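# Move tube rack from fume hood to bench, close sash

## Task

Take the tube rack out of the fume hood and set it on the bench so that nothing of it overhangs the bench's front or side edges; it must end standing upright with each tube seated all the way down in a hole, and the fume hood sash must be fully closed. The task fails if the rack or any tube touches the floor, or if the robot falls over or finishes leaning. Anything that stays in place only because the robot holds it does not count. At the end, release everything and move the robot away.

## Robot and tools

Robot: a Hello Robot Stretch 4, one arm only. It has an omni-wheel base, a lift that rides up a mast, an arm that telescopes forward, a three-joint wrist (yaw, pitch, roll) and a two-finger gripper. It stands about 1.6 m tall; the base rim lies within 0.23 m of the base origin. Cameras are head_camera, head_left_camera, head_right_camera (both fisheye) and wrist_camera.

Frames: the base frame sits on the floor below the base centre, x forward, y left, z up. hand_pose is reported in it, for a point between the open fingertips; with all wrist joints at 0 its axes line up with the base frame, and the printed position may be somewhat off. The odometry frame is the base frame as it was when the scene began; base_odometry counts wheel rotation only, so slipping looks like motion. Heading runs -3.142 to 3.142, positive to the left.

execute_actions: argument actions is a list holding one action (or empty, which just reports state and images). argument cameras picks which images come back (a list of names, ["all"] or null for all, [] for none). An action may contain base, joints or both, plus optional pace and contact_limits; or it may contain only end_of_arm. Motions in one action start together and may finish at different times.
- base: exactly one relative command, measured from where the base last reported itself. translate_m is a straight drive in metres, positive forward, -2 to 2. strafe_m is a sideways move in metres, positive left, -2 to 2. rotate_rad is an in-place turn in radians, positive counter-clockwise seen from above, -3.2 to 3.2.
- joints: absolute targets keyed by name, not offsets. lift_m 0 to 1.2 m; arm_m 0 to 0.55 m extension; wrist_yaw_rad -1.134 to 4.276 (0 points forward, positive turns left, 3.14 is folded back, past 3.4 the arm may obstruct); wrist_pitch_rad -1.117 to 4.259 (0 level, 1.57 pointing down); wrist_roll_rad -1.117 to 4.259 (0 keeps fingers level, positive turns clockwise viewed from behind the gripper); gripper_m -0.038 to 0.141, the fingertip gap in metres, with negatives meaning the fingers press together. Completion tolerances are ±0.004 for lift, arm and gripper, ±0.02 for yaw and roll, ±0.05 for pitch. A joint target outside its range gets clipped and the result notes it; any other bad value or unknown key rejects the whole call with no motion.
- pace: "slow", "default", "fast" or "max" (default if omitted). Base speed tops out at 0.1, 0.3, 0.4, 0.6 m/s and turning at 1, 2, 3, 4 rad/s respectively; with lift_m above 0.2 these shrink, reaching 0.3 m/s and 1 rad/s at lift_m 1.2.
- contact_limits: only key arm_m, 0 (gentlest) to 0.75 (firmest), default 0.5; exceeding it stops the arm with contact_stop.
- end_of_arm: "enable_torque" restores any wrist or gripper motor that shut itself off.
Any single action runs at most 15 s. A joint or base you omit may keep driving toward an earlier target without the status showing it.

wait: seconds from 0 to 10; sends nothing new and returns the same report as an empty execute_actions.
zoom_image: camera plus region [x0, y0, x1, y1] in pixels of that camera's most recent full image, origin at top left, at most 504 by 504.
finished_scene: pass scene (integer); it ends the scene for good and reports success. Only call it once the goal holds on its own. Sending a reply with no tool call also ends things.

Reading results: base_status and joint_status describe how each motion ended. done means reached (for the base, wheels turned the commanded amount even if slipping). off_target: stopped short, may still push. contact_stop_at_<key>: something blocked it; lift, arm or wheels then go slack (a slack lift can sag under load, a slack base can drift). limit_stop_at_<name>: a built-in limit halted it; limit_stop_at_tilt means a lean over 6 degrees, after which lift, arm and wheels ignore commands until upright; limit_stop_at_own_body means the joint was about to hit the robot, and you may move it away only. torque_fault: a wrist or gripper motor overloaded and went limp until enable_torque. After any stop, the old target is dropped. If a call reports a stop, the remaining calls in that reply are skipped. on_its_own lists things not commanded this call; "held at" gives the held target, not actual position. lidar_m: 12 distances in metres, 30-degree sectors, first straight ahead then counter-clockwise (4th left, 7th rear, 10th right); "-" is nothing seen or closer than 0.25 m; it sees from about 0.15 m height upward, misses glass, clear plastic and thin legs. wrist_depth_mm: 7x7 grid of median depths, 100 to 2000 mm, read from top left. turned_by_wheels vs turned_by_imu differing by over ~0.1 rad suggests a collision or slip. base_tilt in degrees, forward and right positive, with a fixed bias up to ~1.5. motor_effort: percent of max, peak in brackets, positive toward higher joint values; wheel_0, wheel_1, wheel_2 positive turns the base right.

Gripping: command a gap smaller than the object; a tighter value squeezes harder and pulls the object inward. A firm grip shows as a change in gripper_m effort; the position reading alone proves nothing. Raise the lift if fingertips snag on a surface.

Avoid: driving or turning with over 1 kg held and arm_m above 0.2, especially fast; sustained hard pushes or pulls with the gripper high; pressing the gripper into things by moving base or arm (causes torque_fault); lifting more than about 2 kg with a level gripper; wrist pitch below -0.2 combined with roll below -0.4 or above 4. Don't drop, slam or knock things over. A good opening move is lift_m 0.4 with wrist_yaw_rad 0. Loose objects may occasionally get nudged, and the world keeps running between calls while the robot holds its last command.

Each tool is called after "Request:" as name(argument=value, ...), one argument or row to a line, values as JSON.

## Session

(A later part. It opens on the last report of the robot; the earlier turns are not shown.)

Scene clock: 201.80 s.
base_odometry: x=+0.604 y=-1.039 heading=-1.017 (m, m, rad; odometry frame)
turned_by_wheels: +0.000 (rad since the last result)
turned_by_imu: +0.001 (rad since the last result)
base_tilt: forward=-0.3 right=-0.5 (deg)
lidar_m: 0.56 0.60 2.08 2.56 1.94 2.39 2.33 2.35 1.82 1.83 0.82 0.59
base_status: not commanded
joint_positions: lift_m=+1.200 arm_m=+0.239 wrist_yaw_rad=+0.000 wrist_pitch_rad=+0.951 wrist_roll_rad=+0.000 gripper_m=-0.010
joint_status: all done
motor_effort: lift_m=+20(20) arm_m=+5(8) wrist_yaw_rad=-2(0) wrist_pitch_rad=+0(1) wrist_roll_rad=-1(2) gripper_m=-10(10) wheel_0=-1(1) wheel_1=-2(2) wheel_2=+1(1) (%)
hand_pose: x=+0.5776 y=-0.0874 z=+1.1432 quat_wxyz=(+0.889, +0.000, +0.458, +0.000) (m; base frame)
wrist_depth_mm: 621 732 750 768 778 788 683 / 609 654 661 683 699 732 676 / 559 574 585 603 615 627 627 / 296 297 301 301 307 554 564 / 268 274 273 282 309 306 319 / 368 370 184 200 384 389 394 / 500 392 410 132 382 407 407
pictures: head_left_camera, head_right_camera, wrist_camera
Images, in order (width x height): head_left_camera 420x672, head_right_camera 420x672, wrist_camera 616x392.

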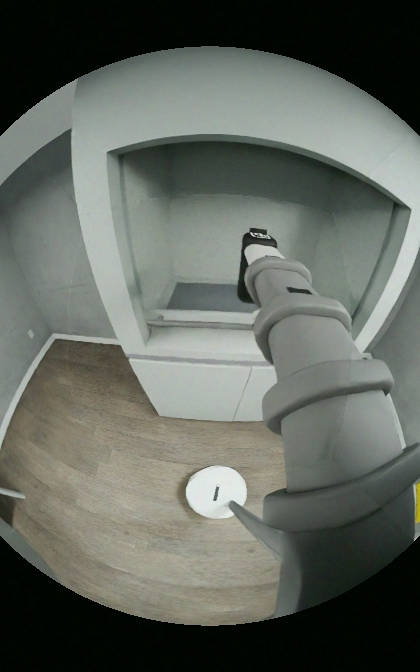

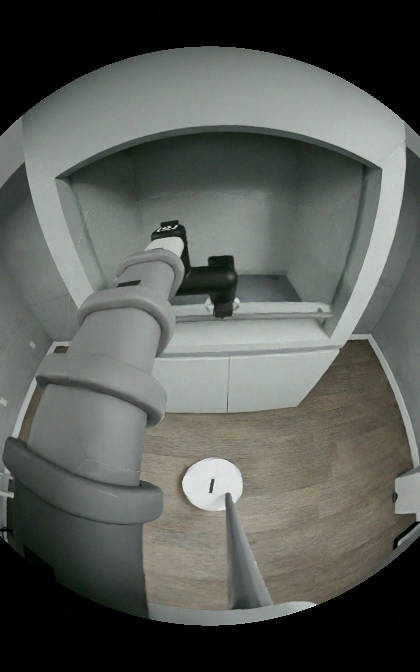

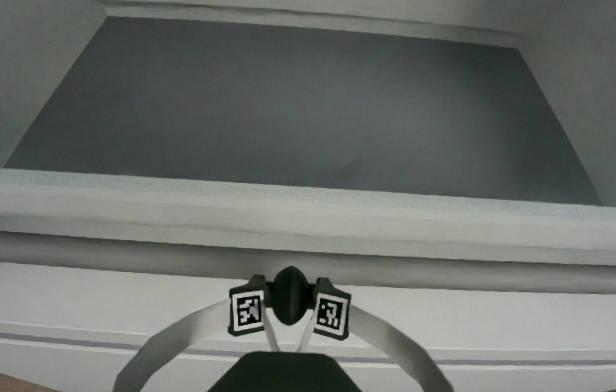

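Request:
execute_actions(
  actions=[
    {"joints":{"wrist_pitch_rad":1.05,"arm_m":0.32}},
  ],
  cameras=["wrist_camera","head_right_camera"],
)

Scene clock: 203.30 s.
base_odometry: x=+0.604 y=-1.039 heading=-1.017 (m, m, rad; odometry frame)
turned_by_wheels: +0.000 (rad since the last result)
turned_by_imu: +0.001 (rad since the last result)
base_tilt: forward=-0.2 right=-0.5 (deg)
lidar_m: 0.56 0.59 2.08 2.57 1.95 2.40 2.33 2.37 1.82 1.82 0.81 0.58
base_status: not commanded
joint_positions: lift_m=+1.200 arm_m=+0.319 wrist_yaw_rad=+0.000 wrist_pitch_rad=+1.051 wrist_roll_rad=+0.000 gripper_m=-0.010
joint_status: all done
motor_effort: lift_m=+20(19) arm_m=+5(4) wrist_yaw_rad=+0(1) wrist_pitch_rad=-3(3) wrist_roll_rad=-1(0) gripper_m=-11(10) wheel_0=-1(1) wheel_1=-2(2) wheel_2=+1(1) (%)
hand_pose: x=+0.6333 y=-0.0874 z=+1.1277 quat_wxyz=(+0.865, +0.000, +0.502, +0.000) (m; base frame)
wrist_depth_mm: 609 640 654 676 683 707 691 / 559 574 585 591 609 627 627 / 508 521 525 535 544 564 569 / 462 469 480 488 496 504 512 / 248 250 252 253 256 258 262 / 227 231 185 200 278 276 273 / 332 329 330 132 285 290 345
pictures: head_right_camera, wrist_camera
Images, in order (width x height): head_right_camera 420x672, wrist_camera 616x392.

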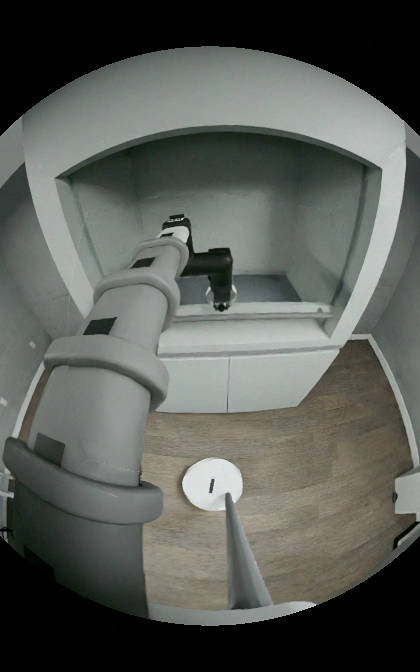

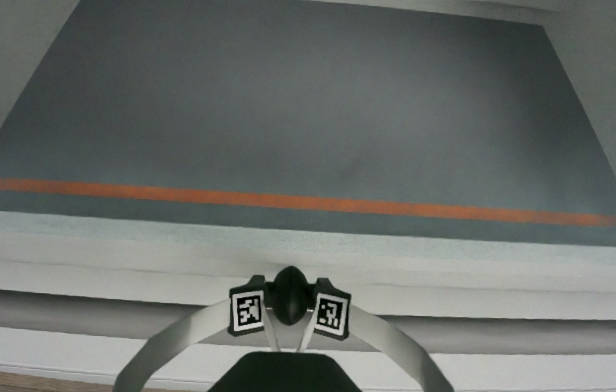

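Request:
execute_actions(
  actions=[
    {"joints":{"lift_m":1.165},"pace":"slow"},
  ],
  cameras=["wrist_camera","head_right_camera"],
)

Scene clock: 204.73 s.
base_odometry: x=+0.604 y=-1.039 heading=-1.017 (m, m, rad; odometry frame)
turned_by_wheels: +0.000 (rad since the last result)
turned_by_imu: +0.001 (rad since the last result)
base_tilt: forward=-0.3 right=-0.5 (deg)
lidar_m: 0.56 0.58 2.06 2.57 1.96 2.40 2.32 2.35 1.82 1.84 0.80 0.57
base_status: not commanded
joint_positions: lift_m=+1.166 arm_m=+0.319 wrist_yaw_rad=+0.002 wrist_pitch_rad=+1.035 wrist_roll_rad=+0.000 gripper_m=-0.010
joint_status: all done
on_its_own: wrist_pitch_rad is at rest, and its effort (+47) is outside its rest range (-23 to +23)
motor_effort: lift_m=+9(22) arm_m=+4(5) wrist_yaw_rad=-5(5) wrist_pitch_rad=+47(49) wrist_roll_rad=+0(1) gripper_m=-7(10) wheel_0=-1(1) wheel_1=-2(2) wheel_2=+1(1) (%)
hand_pose: x=+0.6378 y=-0.0872 z=+1.0960 quat_wxyz=(+0.869, +0.000, +0.495, +0.001) (m; base frame)
wrist_depth_mm: 585 615 640 654 668 691 683 / 539 549 564 574 597 603 615 / 484 492 504 512 530 539 554 / 439 449 455 462 473 488 496 / 226 229 229 233 234 239 243 / 208 215 186 199 252 349 353 / 301 204 208 128 211 215 217
pictures: head_right_camera, wrist_camera
Images, in order (width x height): head_right_camera 420x672, wrist_camera 616x392.

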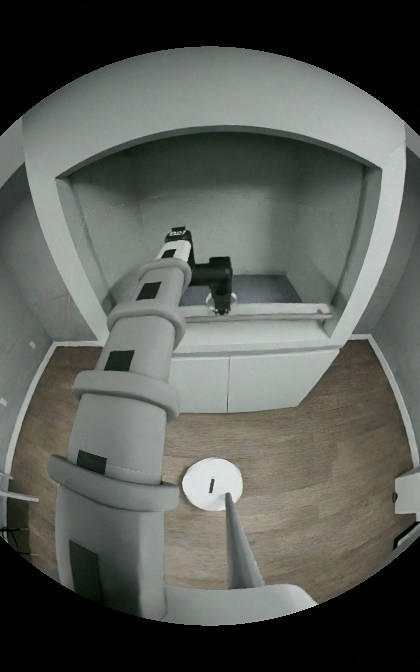

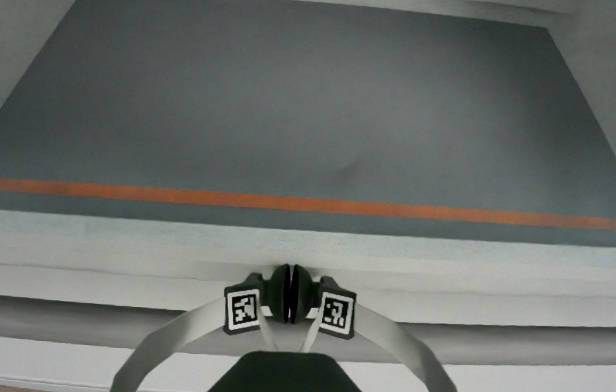

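Request:
execute_actions(
  actions=[
    {"joints":{"lift_m":1.2,"gripper_m":-0.03}},
  ],
  cameras=[],
)

Request:
execute_actions(
  actions=[
    {"joints":{"wrist_pitch_rad":1.2,"arm_m":0.36},"pace":"slow"},
  ],
  cameras=["wrist_camera","head_right_camera"],
)

Scene clock: 206.13 s.
base_odometry: x=+0.604 y=-1.039 heading=-1.017 (m, m, rad; odometry frame)
turned_by_wheels: +0.000 (rad since the last result)
turned_by_imu: +0.001 (rad since the last result)
base_tilt: forward=-0.3 right=-0.4 (deg)
lidar_m: 0.56 0.60 2.07 2.55 1.96 2.40 2.31 2.35 1.83 1.84 0.82 0.59
base_status: not commanded
joint_positions: lift_m=+1.200 arm_m=+0.320 wrist_yaw_rad=+0.001 wrist_pitch_rad=+1.051 wrist_roll_rad=+0.000 gripper_m=-0.029
joint_status: all done
motor_effort: lift_m=+20(19) arm_m=+2(3) wrist_yaw_rad=-2(9) wrist_pitch_rad=+0(46) wrist_roll_rad=-1(1) gripper_m=-17(16) wheel_0=-1(2) wheel_1=-2(1) wheel_2=+1(1) (%)
hand_pose: x=+0.6338 y=-0.0873 z=+1.1277 quat_wxyz=(+0.865, +0.000, +0.502, +0.000) (m; base frame)
wrist_depth_mm: 603 627 654 668 683 699 683 / 559 574 580 597 609 627 627 / 508 517 525 535 549 559 574 / 462 469 480 488 500 508 517 / 251 254 255 258 260 265 268 / 231 236 182 199 277 373 379 / 330 325 329 123 238 240 345
pictures: none
No camera images: the call's "cameras" was empty. Leave "cameras" out to get every camera's image.

Scene clock: 207.67 s.
base_odometry: x=+0.604 y=-1.039 heading=-1.017 (m, m, rad; odometry frame)
turned_by_wheels: +0.000 (rad since the last result)
turned_by_imu: +0.001 (rad since the last result)
base_tilt: forward=-0.2 right=-0.5 (deg)
lidar_m: 0.55 0.60 2.07 2.57 1.95 2.39 2.31 2.37 1.82 1.83 0.79 0.60
base_status: not commanded
joint_positions: lift_m=+1.200 arm_m=+0.359 wrist_yaw_rad=-0.001 wrist_pitch_rad=+1.201 wrist_roll_rad=+0.000 gripper_m=-0.029
joint_status: all done
motor_effort: lift_m=+18(20) arm_m=+5(8) wrist_yaw_rad=+1(7) wrist_pitch_rad=-1(25) wrist_roll_rad=-1(1) gripper_m=-17(16) wheel_0=-1(1) wheel_1=-2(2) wheel_2=+1(1) (%)
hand_pose: x=+0.6341 y=-0.0875 z=+1.1092 quat_wxyz=(+0.825, +0.000, +0.565, +0.000) (m; base frame)
wrist_depth_mm: 512 521 530 539 549 564 569 / 480 488 496 500 508 521 535 / 449 455 462 466 480 488 496 / 370 427 436 442 449 455 462 / 255 237 235 236 238 242 246 / 220 220 181 199 353 357 359 / 1138 325 329 123 279 338 343
pictures: head_right_camera, wrist_camera
Images, in order (width x height): head_right_camera 420x672, wrist_camera 616x392.

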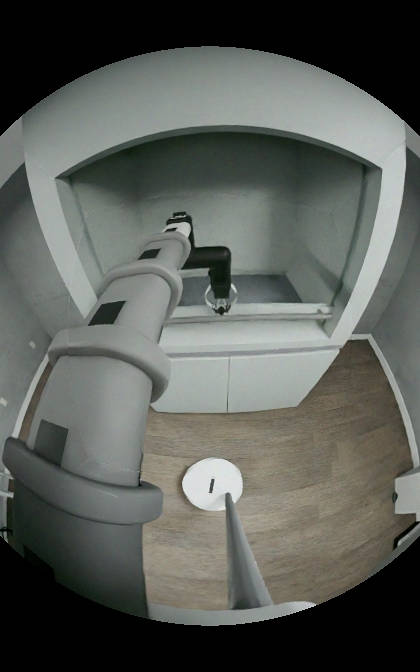

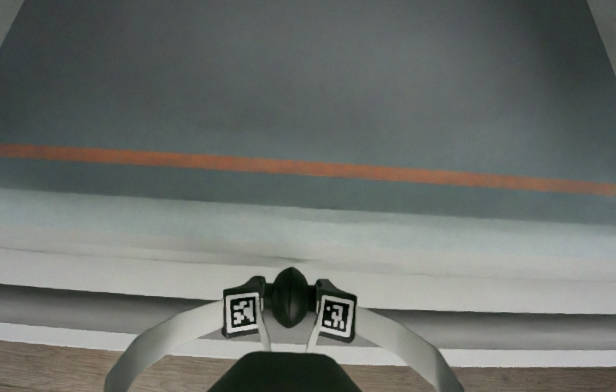

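Request:
execute_actions(
  actions=[
    {"joints":{"lift_m":1.17},"pace":"slow"},
  ],
  cameras=["wrist_camera","head_right_camera"],
)

Scene clock: 208.90 s.
base_odometry: x=+0.604 y=-1.039 heading=-1.017 (m, m, rad; odometry frame)
turned_by_wheels: +0.000 (rad since the last result)
turned_by_imu: +0.001 (rad since the last result)
base_tilt: forward=-0.2 right=-0.6 (deg)
lidar_m: 0.56 0.60 2.08 2.57 1.94 2.40 2.32 2.36 1.81 1.84 0.81 0.58
base_status: not commanded
joint_positions: lift_m=+1.171 arm_m=+0.359 wrist_yaw_rad=+0.002 wrist_pitch_rad=+1.187 wrist_roll_rad=+0.000 gripper_m=-0.030
joint_status: all done
on_its_own: wrist_pitch_rad is at rest, and its effort (+40) is outside its rest range (-23 to +23)
motor_effort: lift_m=+11(20) arm_m=+3(5) wrist_yaw_rad=-8(6) wrist_pitch_rad=+40(38) wrist_roll_rad=-2(0) gripper_m=-15(16) wheel_0=-1(1) wheel_1=-2(2) wheel_2=+1(1) (%)
hand_pose: x=+0.6385 y=-0.0872 z=+1.0813 quat_wxyz=(+0.829, +0.000, +0.559, +0.001) (m; base frame)
wrist_depth_mm: 496 500 512 525 535 544 549 / 459 462 473 484 492 504 512 / 424 436 439 452 455 466 477 / 349 407 413 421 430 433 439 / 220 223 224 226 229 230 234 / 208 216 180 200 330 330 332 / 699 206 212 160 213 215 221
pictures: head_right_camera, wrist_camera
Images, in order (width x height): head_right_camera 420x672, wrist_camera 616x392.

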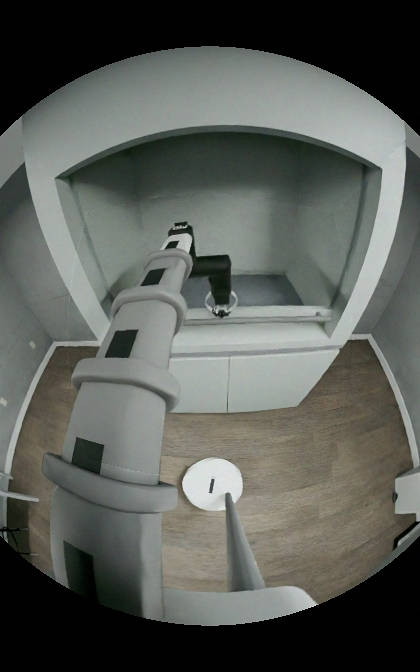

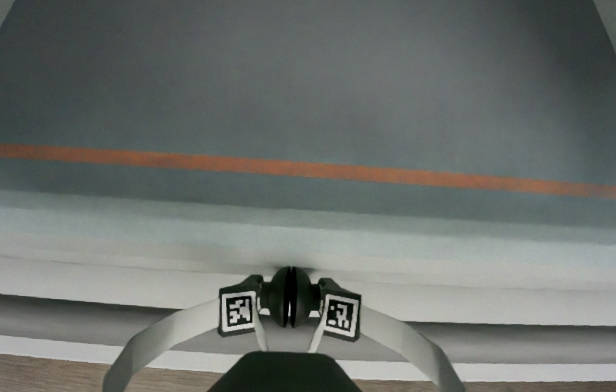

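Request:
execute_actions(
  actions=[
    {"joints":{"lift_m":1.145,"arm_m":0.366},"pace":"slow"},
  ],
  cameras=["wrist_camera"],
)

Scene clock: 210.10 s.
base_odometry: x=+0.604 y=-1.039 heading=-1.017 (m, m, rad; odometry frame)
turned_by_wheels: +0.000 (rad since the last result)
turned_by_imu: +0.001 (rad since the last result)
base_tilt: forward=-0.3 right=-0.5 (deg)
lidar_m: 0.55 0.59 2.07 2.56 1.95 2.39 2.33 2.36 1.81 1.81 0.81 0.60
base_status: not commanded
joint_positions: lift_m=+1.145 arm_m=+0.365 wrist_yaw_rad=+0.000 wrist_pitch_rad=+1.197 wrist_roll_rad=+0.000 gripper_m=-0.030
joint_status: all done
motor_effort: lift_m=+14(15) arm_m=+5(8) wrist_yaw_rad=-2(6) wrist_pitch_rad=+8(39) wrist_roll_rad=-1(1) gripper_m=-16(17) wheel_0=-1(1) wheel_1=-2(2) wheel_2=+1(1) (%)
hand_pose: x=+0.6414 y=-0.0874 z=+1.0549 quat_wxyz=(+0.826, +0.000, +0.564, +0.000) (m; base frame)
wrist_depth_mm: 449 455 466 477 480 492 504 / 418 427 433 439 449 455 469 / 392 399 404 407 418 424 433 / 317 325 329 387 392 397 402 / 220 223 224 226 228 231 234 / 211 217 180 197 300 301 303 / 683 208 212 145 213 217 224
pictures: wrist_camera
Images, in order (width x height): wrist_camera 616x392.

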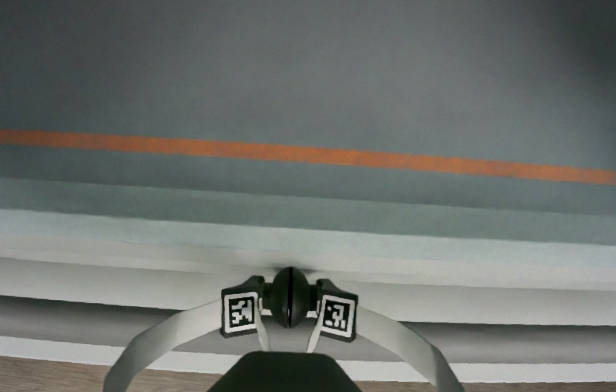

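Moving now. Continue.

Request:
execute_actions(
  actions=[
    {"joints":{"lift_m":1.08},"pace":"slow"},
  ],
  cameras=["wrist_camera","head_right_camera"],
)

Scene clock: 211.27 s.
base_odometry: x=+0.604 y=-1.039 heading=-1.017 (m, m, rad; odometry frame)
turned_by_wheels: +0.000 (rad since the last result)
turned_by_imu: +0.001 (rad since the last result)
base_tilt: forward=-0.3 right=-0.4 (deg)
lidar_m: 0.56 0.58 2.07 2.56 1.95 2.40 2.32 2.36 1.80 1.83 0.81 0.59
base_status: not commanded
joint_positions: lift_m=+1.125 arm_m=+0.365 wrist_yaw_rad=+0.001 wrist_pitch_rad=+1.197 wrist_roll_rad=+0.000 gripper_m=-0.030
joint_status: lift_m contact_stop (moved -0.020 of -0.065)
on_its_own: lift_m is slack since a contact_stop (your +1.080 is given up)
motor_effort: lift_m=+18(21) arm_m=+4(5) wrist_yaw_rad=-2(8) wrist_pitch_rad=+9(20) wrist_roll_rad=-1(1) gripper_m=-16(16) wheel_0=+0(1) wheel_1=-1(2) wheel_2=+0(1) (%)
hand_pose: x=+0.6415 y=-0.0874 z=+1.0346 quat_wxyz=(+0.826, +0.000, +0.564, +0.000) (m; base frame)
wrist_depth_mm: 427 430 436 445 452 466 477 / 397 402 407 415 424 433 439 / 373 375 379 389 394 399 410 / 298 301 307 312 315 375 382 / 220 223 224 226 228 231 234 / 211 217 180 198 281 281 285 / 255 208 212 145 213 216 220
pictures: head_right_camera, wrist_camera
Images, in order (width x height): head_right_camera 420x672, wrist_camera 616x392.

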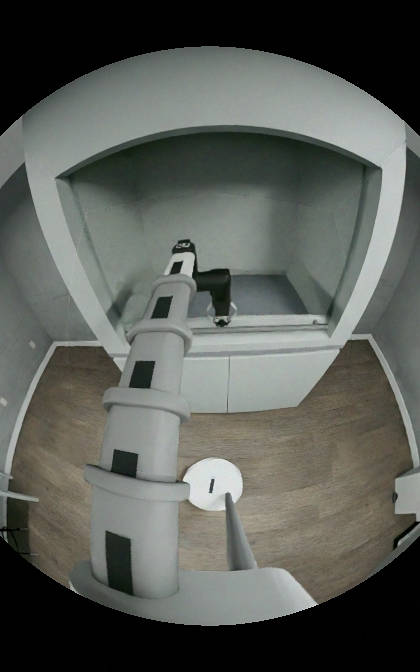

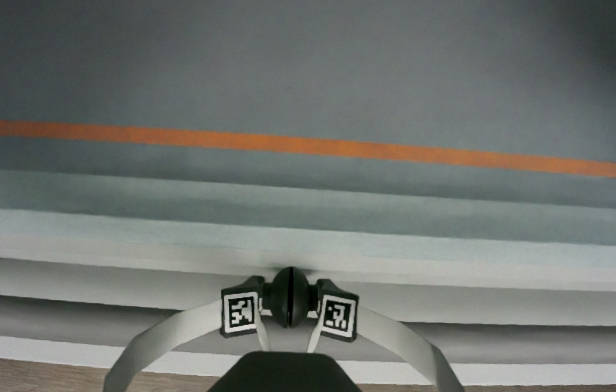

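Request:
execute_actions(
  actions=[
    {"joints":{"lift_m":1.09}},
  ],
  cameras=["wrist_camera","head_camera"],
)

Scene clock: 212.57 s.
base_odometry: x=+0.604 y=-1.039 heading=-1.017 (m, m, rad; odometry frame)
turned_by_wheels: +0.000 (rad since the last result)
turned_by_imu: +0.003 (rad since the last result)
base_tilt: forward=-0.3 right=-0.4 (deg)
lidar_m: 0.57 0.60 2.09 2.55 1.97 2.40 2.32 2.35 1.82 1.87 0.80 0.59
base_status: not commanded
joint_positions: lift_m=+1.104 arm_m=+0.365 wrist_yaw_rad=+0.000 wrist_pitch_rad=+1.197 wrist_roll_rad=+0.000 gripper_m=-0.030
joint_status: lift_m contact_stop (moved -0.021 of -0.035)
on_its_own: lift_m is slack since a contact_stop (your +1.090 is given up)
motor_effort: lift_m=+18(18) arm_m=+4(4) wrist_yaw_rad=-2(8) wrist_pitch_rad=+9(23) wrist_roll_rad=+0(0) gripper_m=-16(16) wheel_0=-1(1) wheel_1=-1(3) wheel_2=+1(1) (%)
hand_pose: x=+0.6414 y=-0.0874 z=+1.0136 quat_wxyz=(+0.826, +0.000, +0.564, +0.000) (m; base frame)
wrist_depth_mm: 397 404 413 421 427 436 445 / 373 377 382 389 397 407 413 / 347 353 357 364 370 377 384 / 277 281 285 290 294 300 330 / 220 224 224 226 229 231 235 / 211 217 183 198 259 262 265 / 237 208 213 124 214 217 220
pictures: head_camera, wrist_camera
Images, in order (width x height): head_camera 420x560, wrist_camera 616x392.

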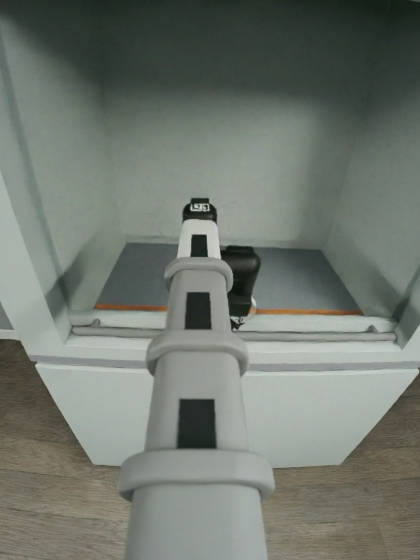

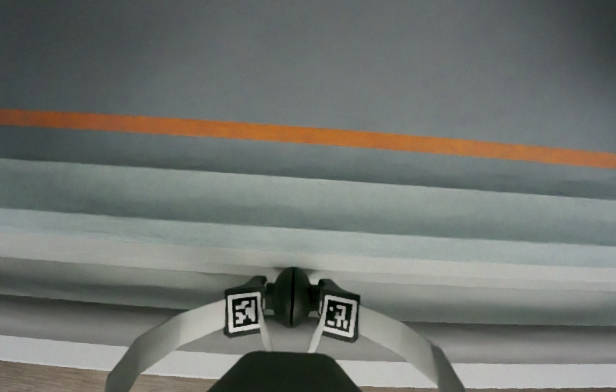

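Moves 2 cm each time (stick-slip). Repeat.

Request:
execute_actions(
  actions=[
    {"joints":{"lift_m":1.075}},
  ],
  cameras=[],
)

Scene clock: 216.77 s.
base_odometry: x=+0.604 y=-1.039 heading=-1.017 (m, m, rad; odometry frame)
turned_by_wheels: +0.000 (rad since the last result)
turned_by_imu: +0.002 (rad since the last result)
base_tilt: forward=-0.3 right=-0.3 (deg)
lidar_m: 0.54 0.59 2.08 2.56 1.97 2.39 2.32 2.36 1.81 1.85 0.82 0.60
base_status: not commanded
joint_positions: lift_m=+1.088 arm_m=+0.365 wrist_yaw_rad=-0.001 wrist_pitch_rad=+1.196 wrist_roll_rad=+0.000 gripper_m=-0.030
joint_status: lift_m contact_stop (moved -0.016 of -0.029)
on_its_own: lift_m is slack since a contact_stop (your +1.075 is given up)
motor_effort: lift_m=+15(12) arm_m=+4(4) wrist_yaw_rad=+2(9) wrist_pitch_rad=+14(16) wrist_roll_rad=+0(0) gripper_m=-15(17) wheel_0=-1(1) wheel_1=-1(1) wheel_2=-1(1) (%)
hand_pose: x=+0.6418 y=-0.0875 z=+0.9977 quat_wxyz=(+0.827, +0.000, +0.563, -0.001) (m; base frame)
wrist_depth_mm: 382 389 394 407 413 421 430 / 357 362 368 375 384 392 399 / 334 338 345 351 355 362 370 / 263 267 272 276 281 285 289 / 216 220 221 224 225 228 232 / 208 216 181 202 249 250 251 / 223 203 207 132 210 213 215
pictures: none
No camera images: the call's "cameras" was empty. Leave "cameras" out to get every camera's image.

Request:
execute_actions(
  actions=[
    {"joints":{"lift_m":1.065}},
  ],
  cameras=["wrist_camera","head_camera"],
)

Scene clock: 218.00 s.
base_odometry: x=+0.604 y=-1.039 heading=-1.017 (m, m, rad; odometry frame)
turned_by_wheels: +0.000 (rad since the last result)
turned_by_imu: +0.001 (rad since the last result)
base_tilt: forward=-0.2 right=-0.5 (deg)
lidar_m: 0.56 0.59 2.08 2.57 1.96 2.41 2.31 2.33 1.81 1.87 0.81 0.59
base_status: not commanded
joint_positions: lift_m=+1.085 arm_m=+0.365 wrist_yaw_rad=-0.001 wrist_pitch_rad=+1.195 wrist_roll_rad=+0.000 gripper_m=-0.030
joint_status: lift_m contact_stop (moved -0.002 of -0.023)
on_its_own: lift_m is slack since a contact_stop (your +1.065 is given up)
motor_effort: lift_m=+14(9) arm_m=+4(4) wrist_yaw_rad=+4(12) wrist_pitch_rad=+15(33) wrist_roll_rad=+0(0) gripper_m=-13(15) wheel_0=-1(1) wheel_1=-1(1) wheel_2=-2(2) (%)
hand_pose: x=+0.6419 y=-0.0876 z=+0.9953 quat_wxyz=(+0.827, +0.001, +0.563, -0.001) (m; base frame)
wrist_depth_mm: 382 389 394 404 410 418 430 / 355 364 368 375 382 392 397 / 332 338 342 349 353 364 370 / 260 266 270 274 278 285 287 / 214 216 219 221 224 226 230 / 207 236 182 204 246 248 249 / 220 201 204 128 208 212 213
pictures: head_camera, wrist_camera
Images, in order (width x height): head_camera 420x560, wrist_camera 616x392.

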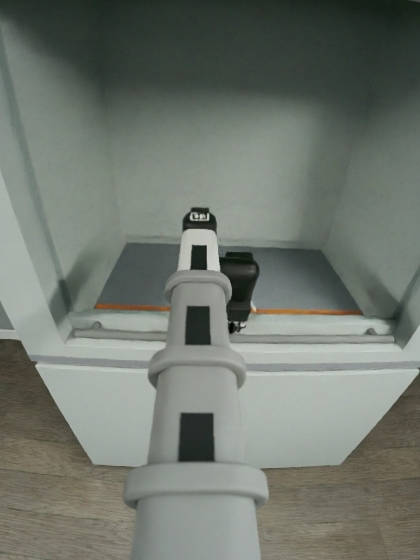

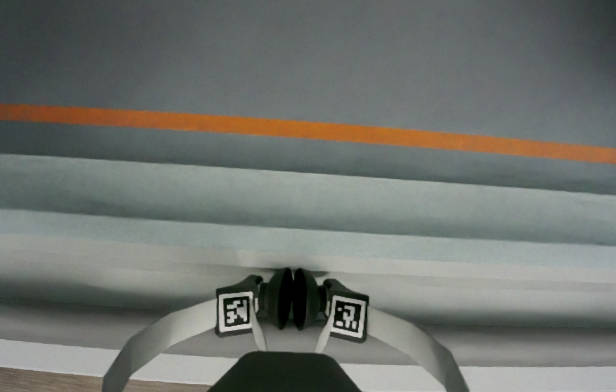

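Request:
execute_actions(
  actions=[
    {"joints":{"lift_m":1.14}},
  ],
  cameras=[],
)

Request:
execute_actions(
  actions=[
    {"joints":{"arm_m":0.0,"lift_m":0.95,"wrist_pitch_rad":0.45,"gripper_m":0.05},"base":{"translate_m":-0.15},"pace":"fast"},
  ],
)

Scene clock: 219.33 s.
base_odometry: x=+0.604 y=-1.039 heading=-1.017 (m, m, rad; odometry frame)
turned_by_wheels: +0.000 (rad since the last result)
turned_by_imu: +0.001 (rad since the last result)
base_tilt: forward=-0.3 right=-0.3 (deg)
lidar_m: 0.55 0.60 2.08 2.57 1.94 2.41 2.33 2.36 1.82 1.85 0.81 0.60
base_status: not commanded
joint_positions: lift_m=+1.140 arm_m=+0.365 wrist_yaw_rad=+0.000 wrist_pitch_rad=+1.201 wrist_roll_rad=+0.000 gripper_m=-0.029
joint_status: all done
motor_effort: lift_m=+20(23) arm_m=+4(4) wrist_yaw_rad=-1(1) wrist_pitch_rad=+0(18) wrist_roll_rad=+0(0) gripper_m=-16(17) wheel_0=-1(1) wheel_1=-1(1) wheel_2=-2(2) (%)
hand_pose: x=+0.6406 y=-0.0874 z=+1.0491 quat_wxyz=(+0.825, +0.000, +0.565, +0.000) (m; base frame)
wrist_depth_mm: 439 442 452 462 469 480 488 / 407 415 421 430 439 445 455 / 384 392 399 402 407 415 424 / 310 315 320 325 384 392 394 / 262 263 266 270 272 317 320 / 251 258 183 199 285 296 297 / 668 268 270 123 256 258 281
pictures: none
No camera images: the call's "cameras" was empty. Leave "cameras" out to get every camera's image.

Scene clock: 221.17 s.
base_odometry: x=+0.525 y=-0.912 heading=-1.017 (m, m, rad; odometry frame)
turned_by_wheels: +0.000 (rad since the last result)
turned_by_imu: +0.001 (rad since the last result)
base_tilt: forward=-0.3 right=-0.5 (deg)
lidar_m: 0.72 0.75 2.29 2.06 1.88 2.25 2.17 2.26 1.79 1.78 1.02 0.73
base_status: done
joint_positions: lift_m=+0.950 arm_m=+0.001 wrist_yaw_rad=+0.000 wrist_pitch_rad=+0.452 wrist_roll_rad=+0.000 gripper_m=+0.050
joint_status: all done
motor_effort: lift_m=+16(19) arm_m=-5(5) wrist_yaw_rad=+0(17) wrist_pitch_rad=-5(81) wrist_roll_rad=-1(1) gripper_m=-3(15) wheel_0=-3(4) wheel_1=-3(9) wheel_2=+3(12) (%)
hand_pose: x=+0.4313 y=-0.0875 z=+1.0022 quat_wxyz=(+0.975, +0.000, +0.224, +0.000) (m; base frame)
wrist_depth_mm: 627 904 991 991 1025 991 683 / 609 931 1060 1060 1078 976 676 / 508 508 517 525 554 564 603 / 530 530 530 530 535 535 544 / 569 574 580 574 574 580 574 / 621 621 192 609 609 627 634 / 676 668 668 124 676 676 691
pictures: head_camera, head_left_camera, head_right_camera, wrist_camera
Images, in order (width x height): head_camera 420x560, head_left_camera 420x672, head_right_camera 420x672, wrist_camera 616x392.

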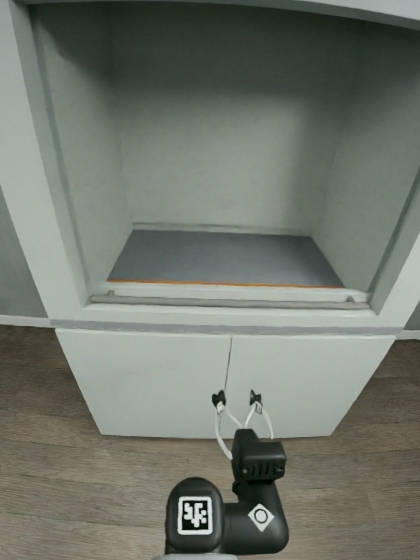

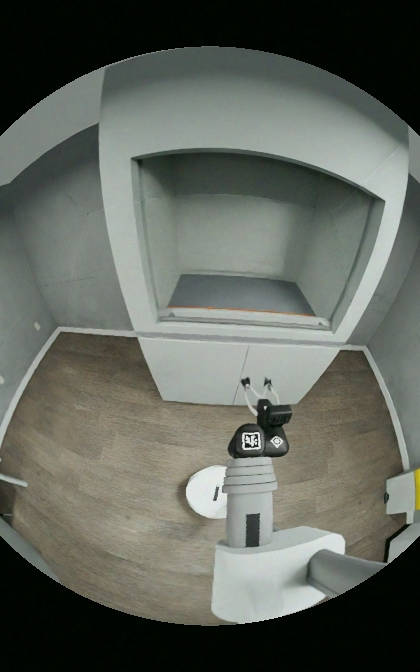

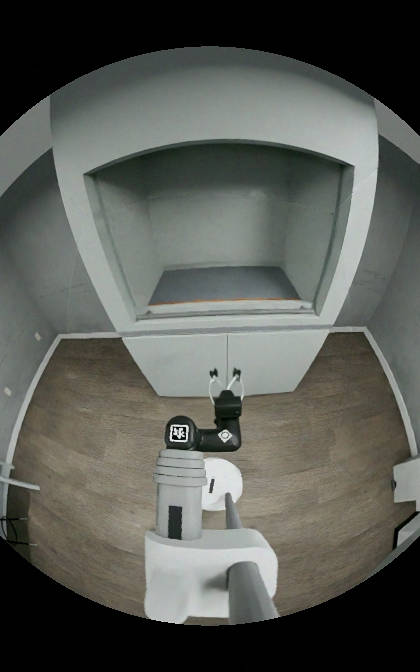

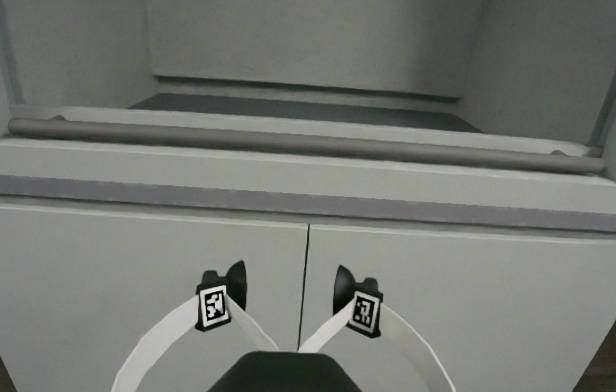

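Request:
execute_actions(
  actions=[
    {"joints":{"lift_m":0.75,"wrist_pitch_rad":0.0},"pace":"fast"},
  ],
  cameras=["wrist_camera"],
)

Request:
zoom_image(
  camera="wrist_camera",
  region=[0, 100, 500, 300],
)

Scene clock: 222.90 s.
base_odometry: x=+0.525 y=-0.912 heading=-1.017 (m, m, rad; odometry frame)
turned_by_wheels: +0.000 (rad since the last result)
turned_by_imu: +0.001 (rad since the last result)
base_tilt: forward=-0.3 right=-0.4 (deg)
lidar_m: 0.72 0.75 2.30 2.03 1.90 2.25 2.18 2.26 1.80 1.77 1.04 0.75
base_status: not commanded
joint_positions: lift_m=+0.750 arm_m=+0.001 wrist_yaw_rad=+0.000 wrist_pitch_rad=+0.003 wrist_roll_rad=+0.000 gripper_m=+0.050
joint_status: all done
motor_effort: lift_m=+16(15) arm_m=-5(5) wrist_yaw_rad=+0(0) wrist_pitch_rad=-7(12) wrist_roll_rad=+0(0) gripper_m=-2(3) wheel_0=-3(3) wheel_1=-3(2) wheel_2=+3(3) (%)
hand_pose: x=+0.4603 y=-0.0875 z=+0.9276 quat_wxyz=(+1.000, +0.000, +0.001, +0.000) (m; base frame)
wrist_depth_mm: 627 904 1138 1138 1138 976 683 / 627 931 1118 1138 1138 991 676 / 634 976 1118 1118 1160 960 661 / 492 492 512 517 569 539 615 / 492 492 496 500 504 512 512 / 484 492 192 500 504 508 512 / 484 488 496 124 504 508 517
pictures: wrist_camera
Images, in order (width x height): wrist_camera 616x392.

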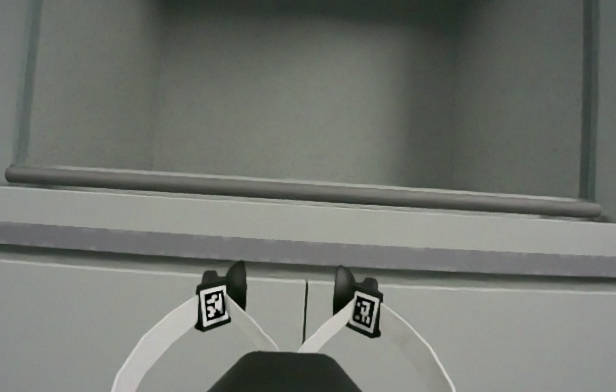

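Region (0, 100, 500, 300) of wrist_camera's 616x392 image, scaled by 1.008; it fills the top 202 rows of this view, and the rest is white.

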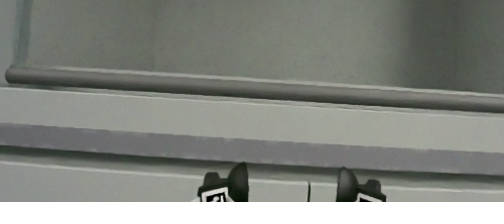

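Request:
finished_scene(
  scene=1,
)

The scene is finished: the task was done.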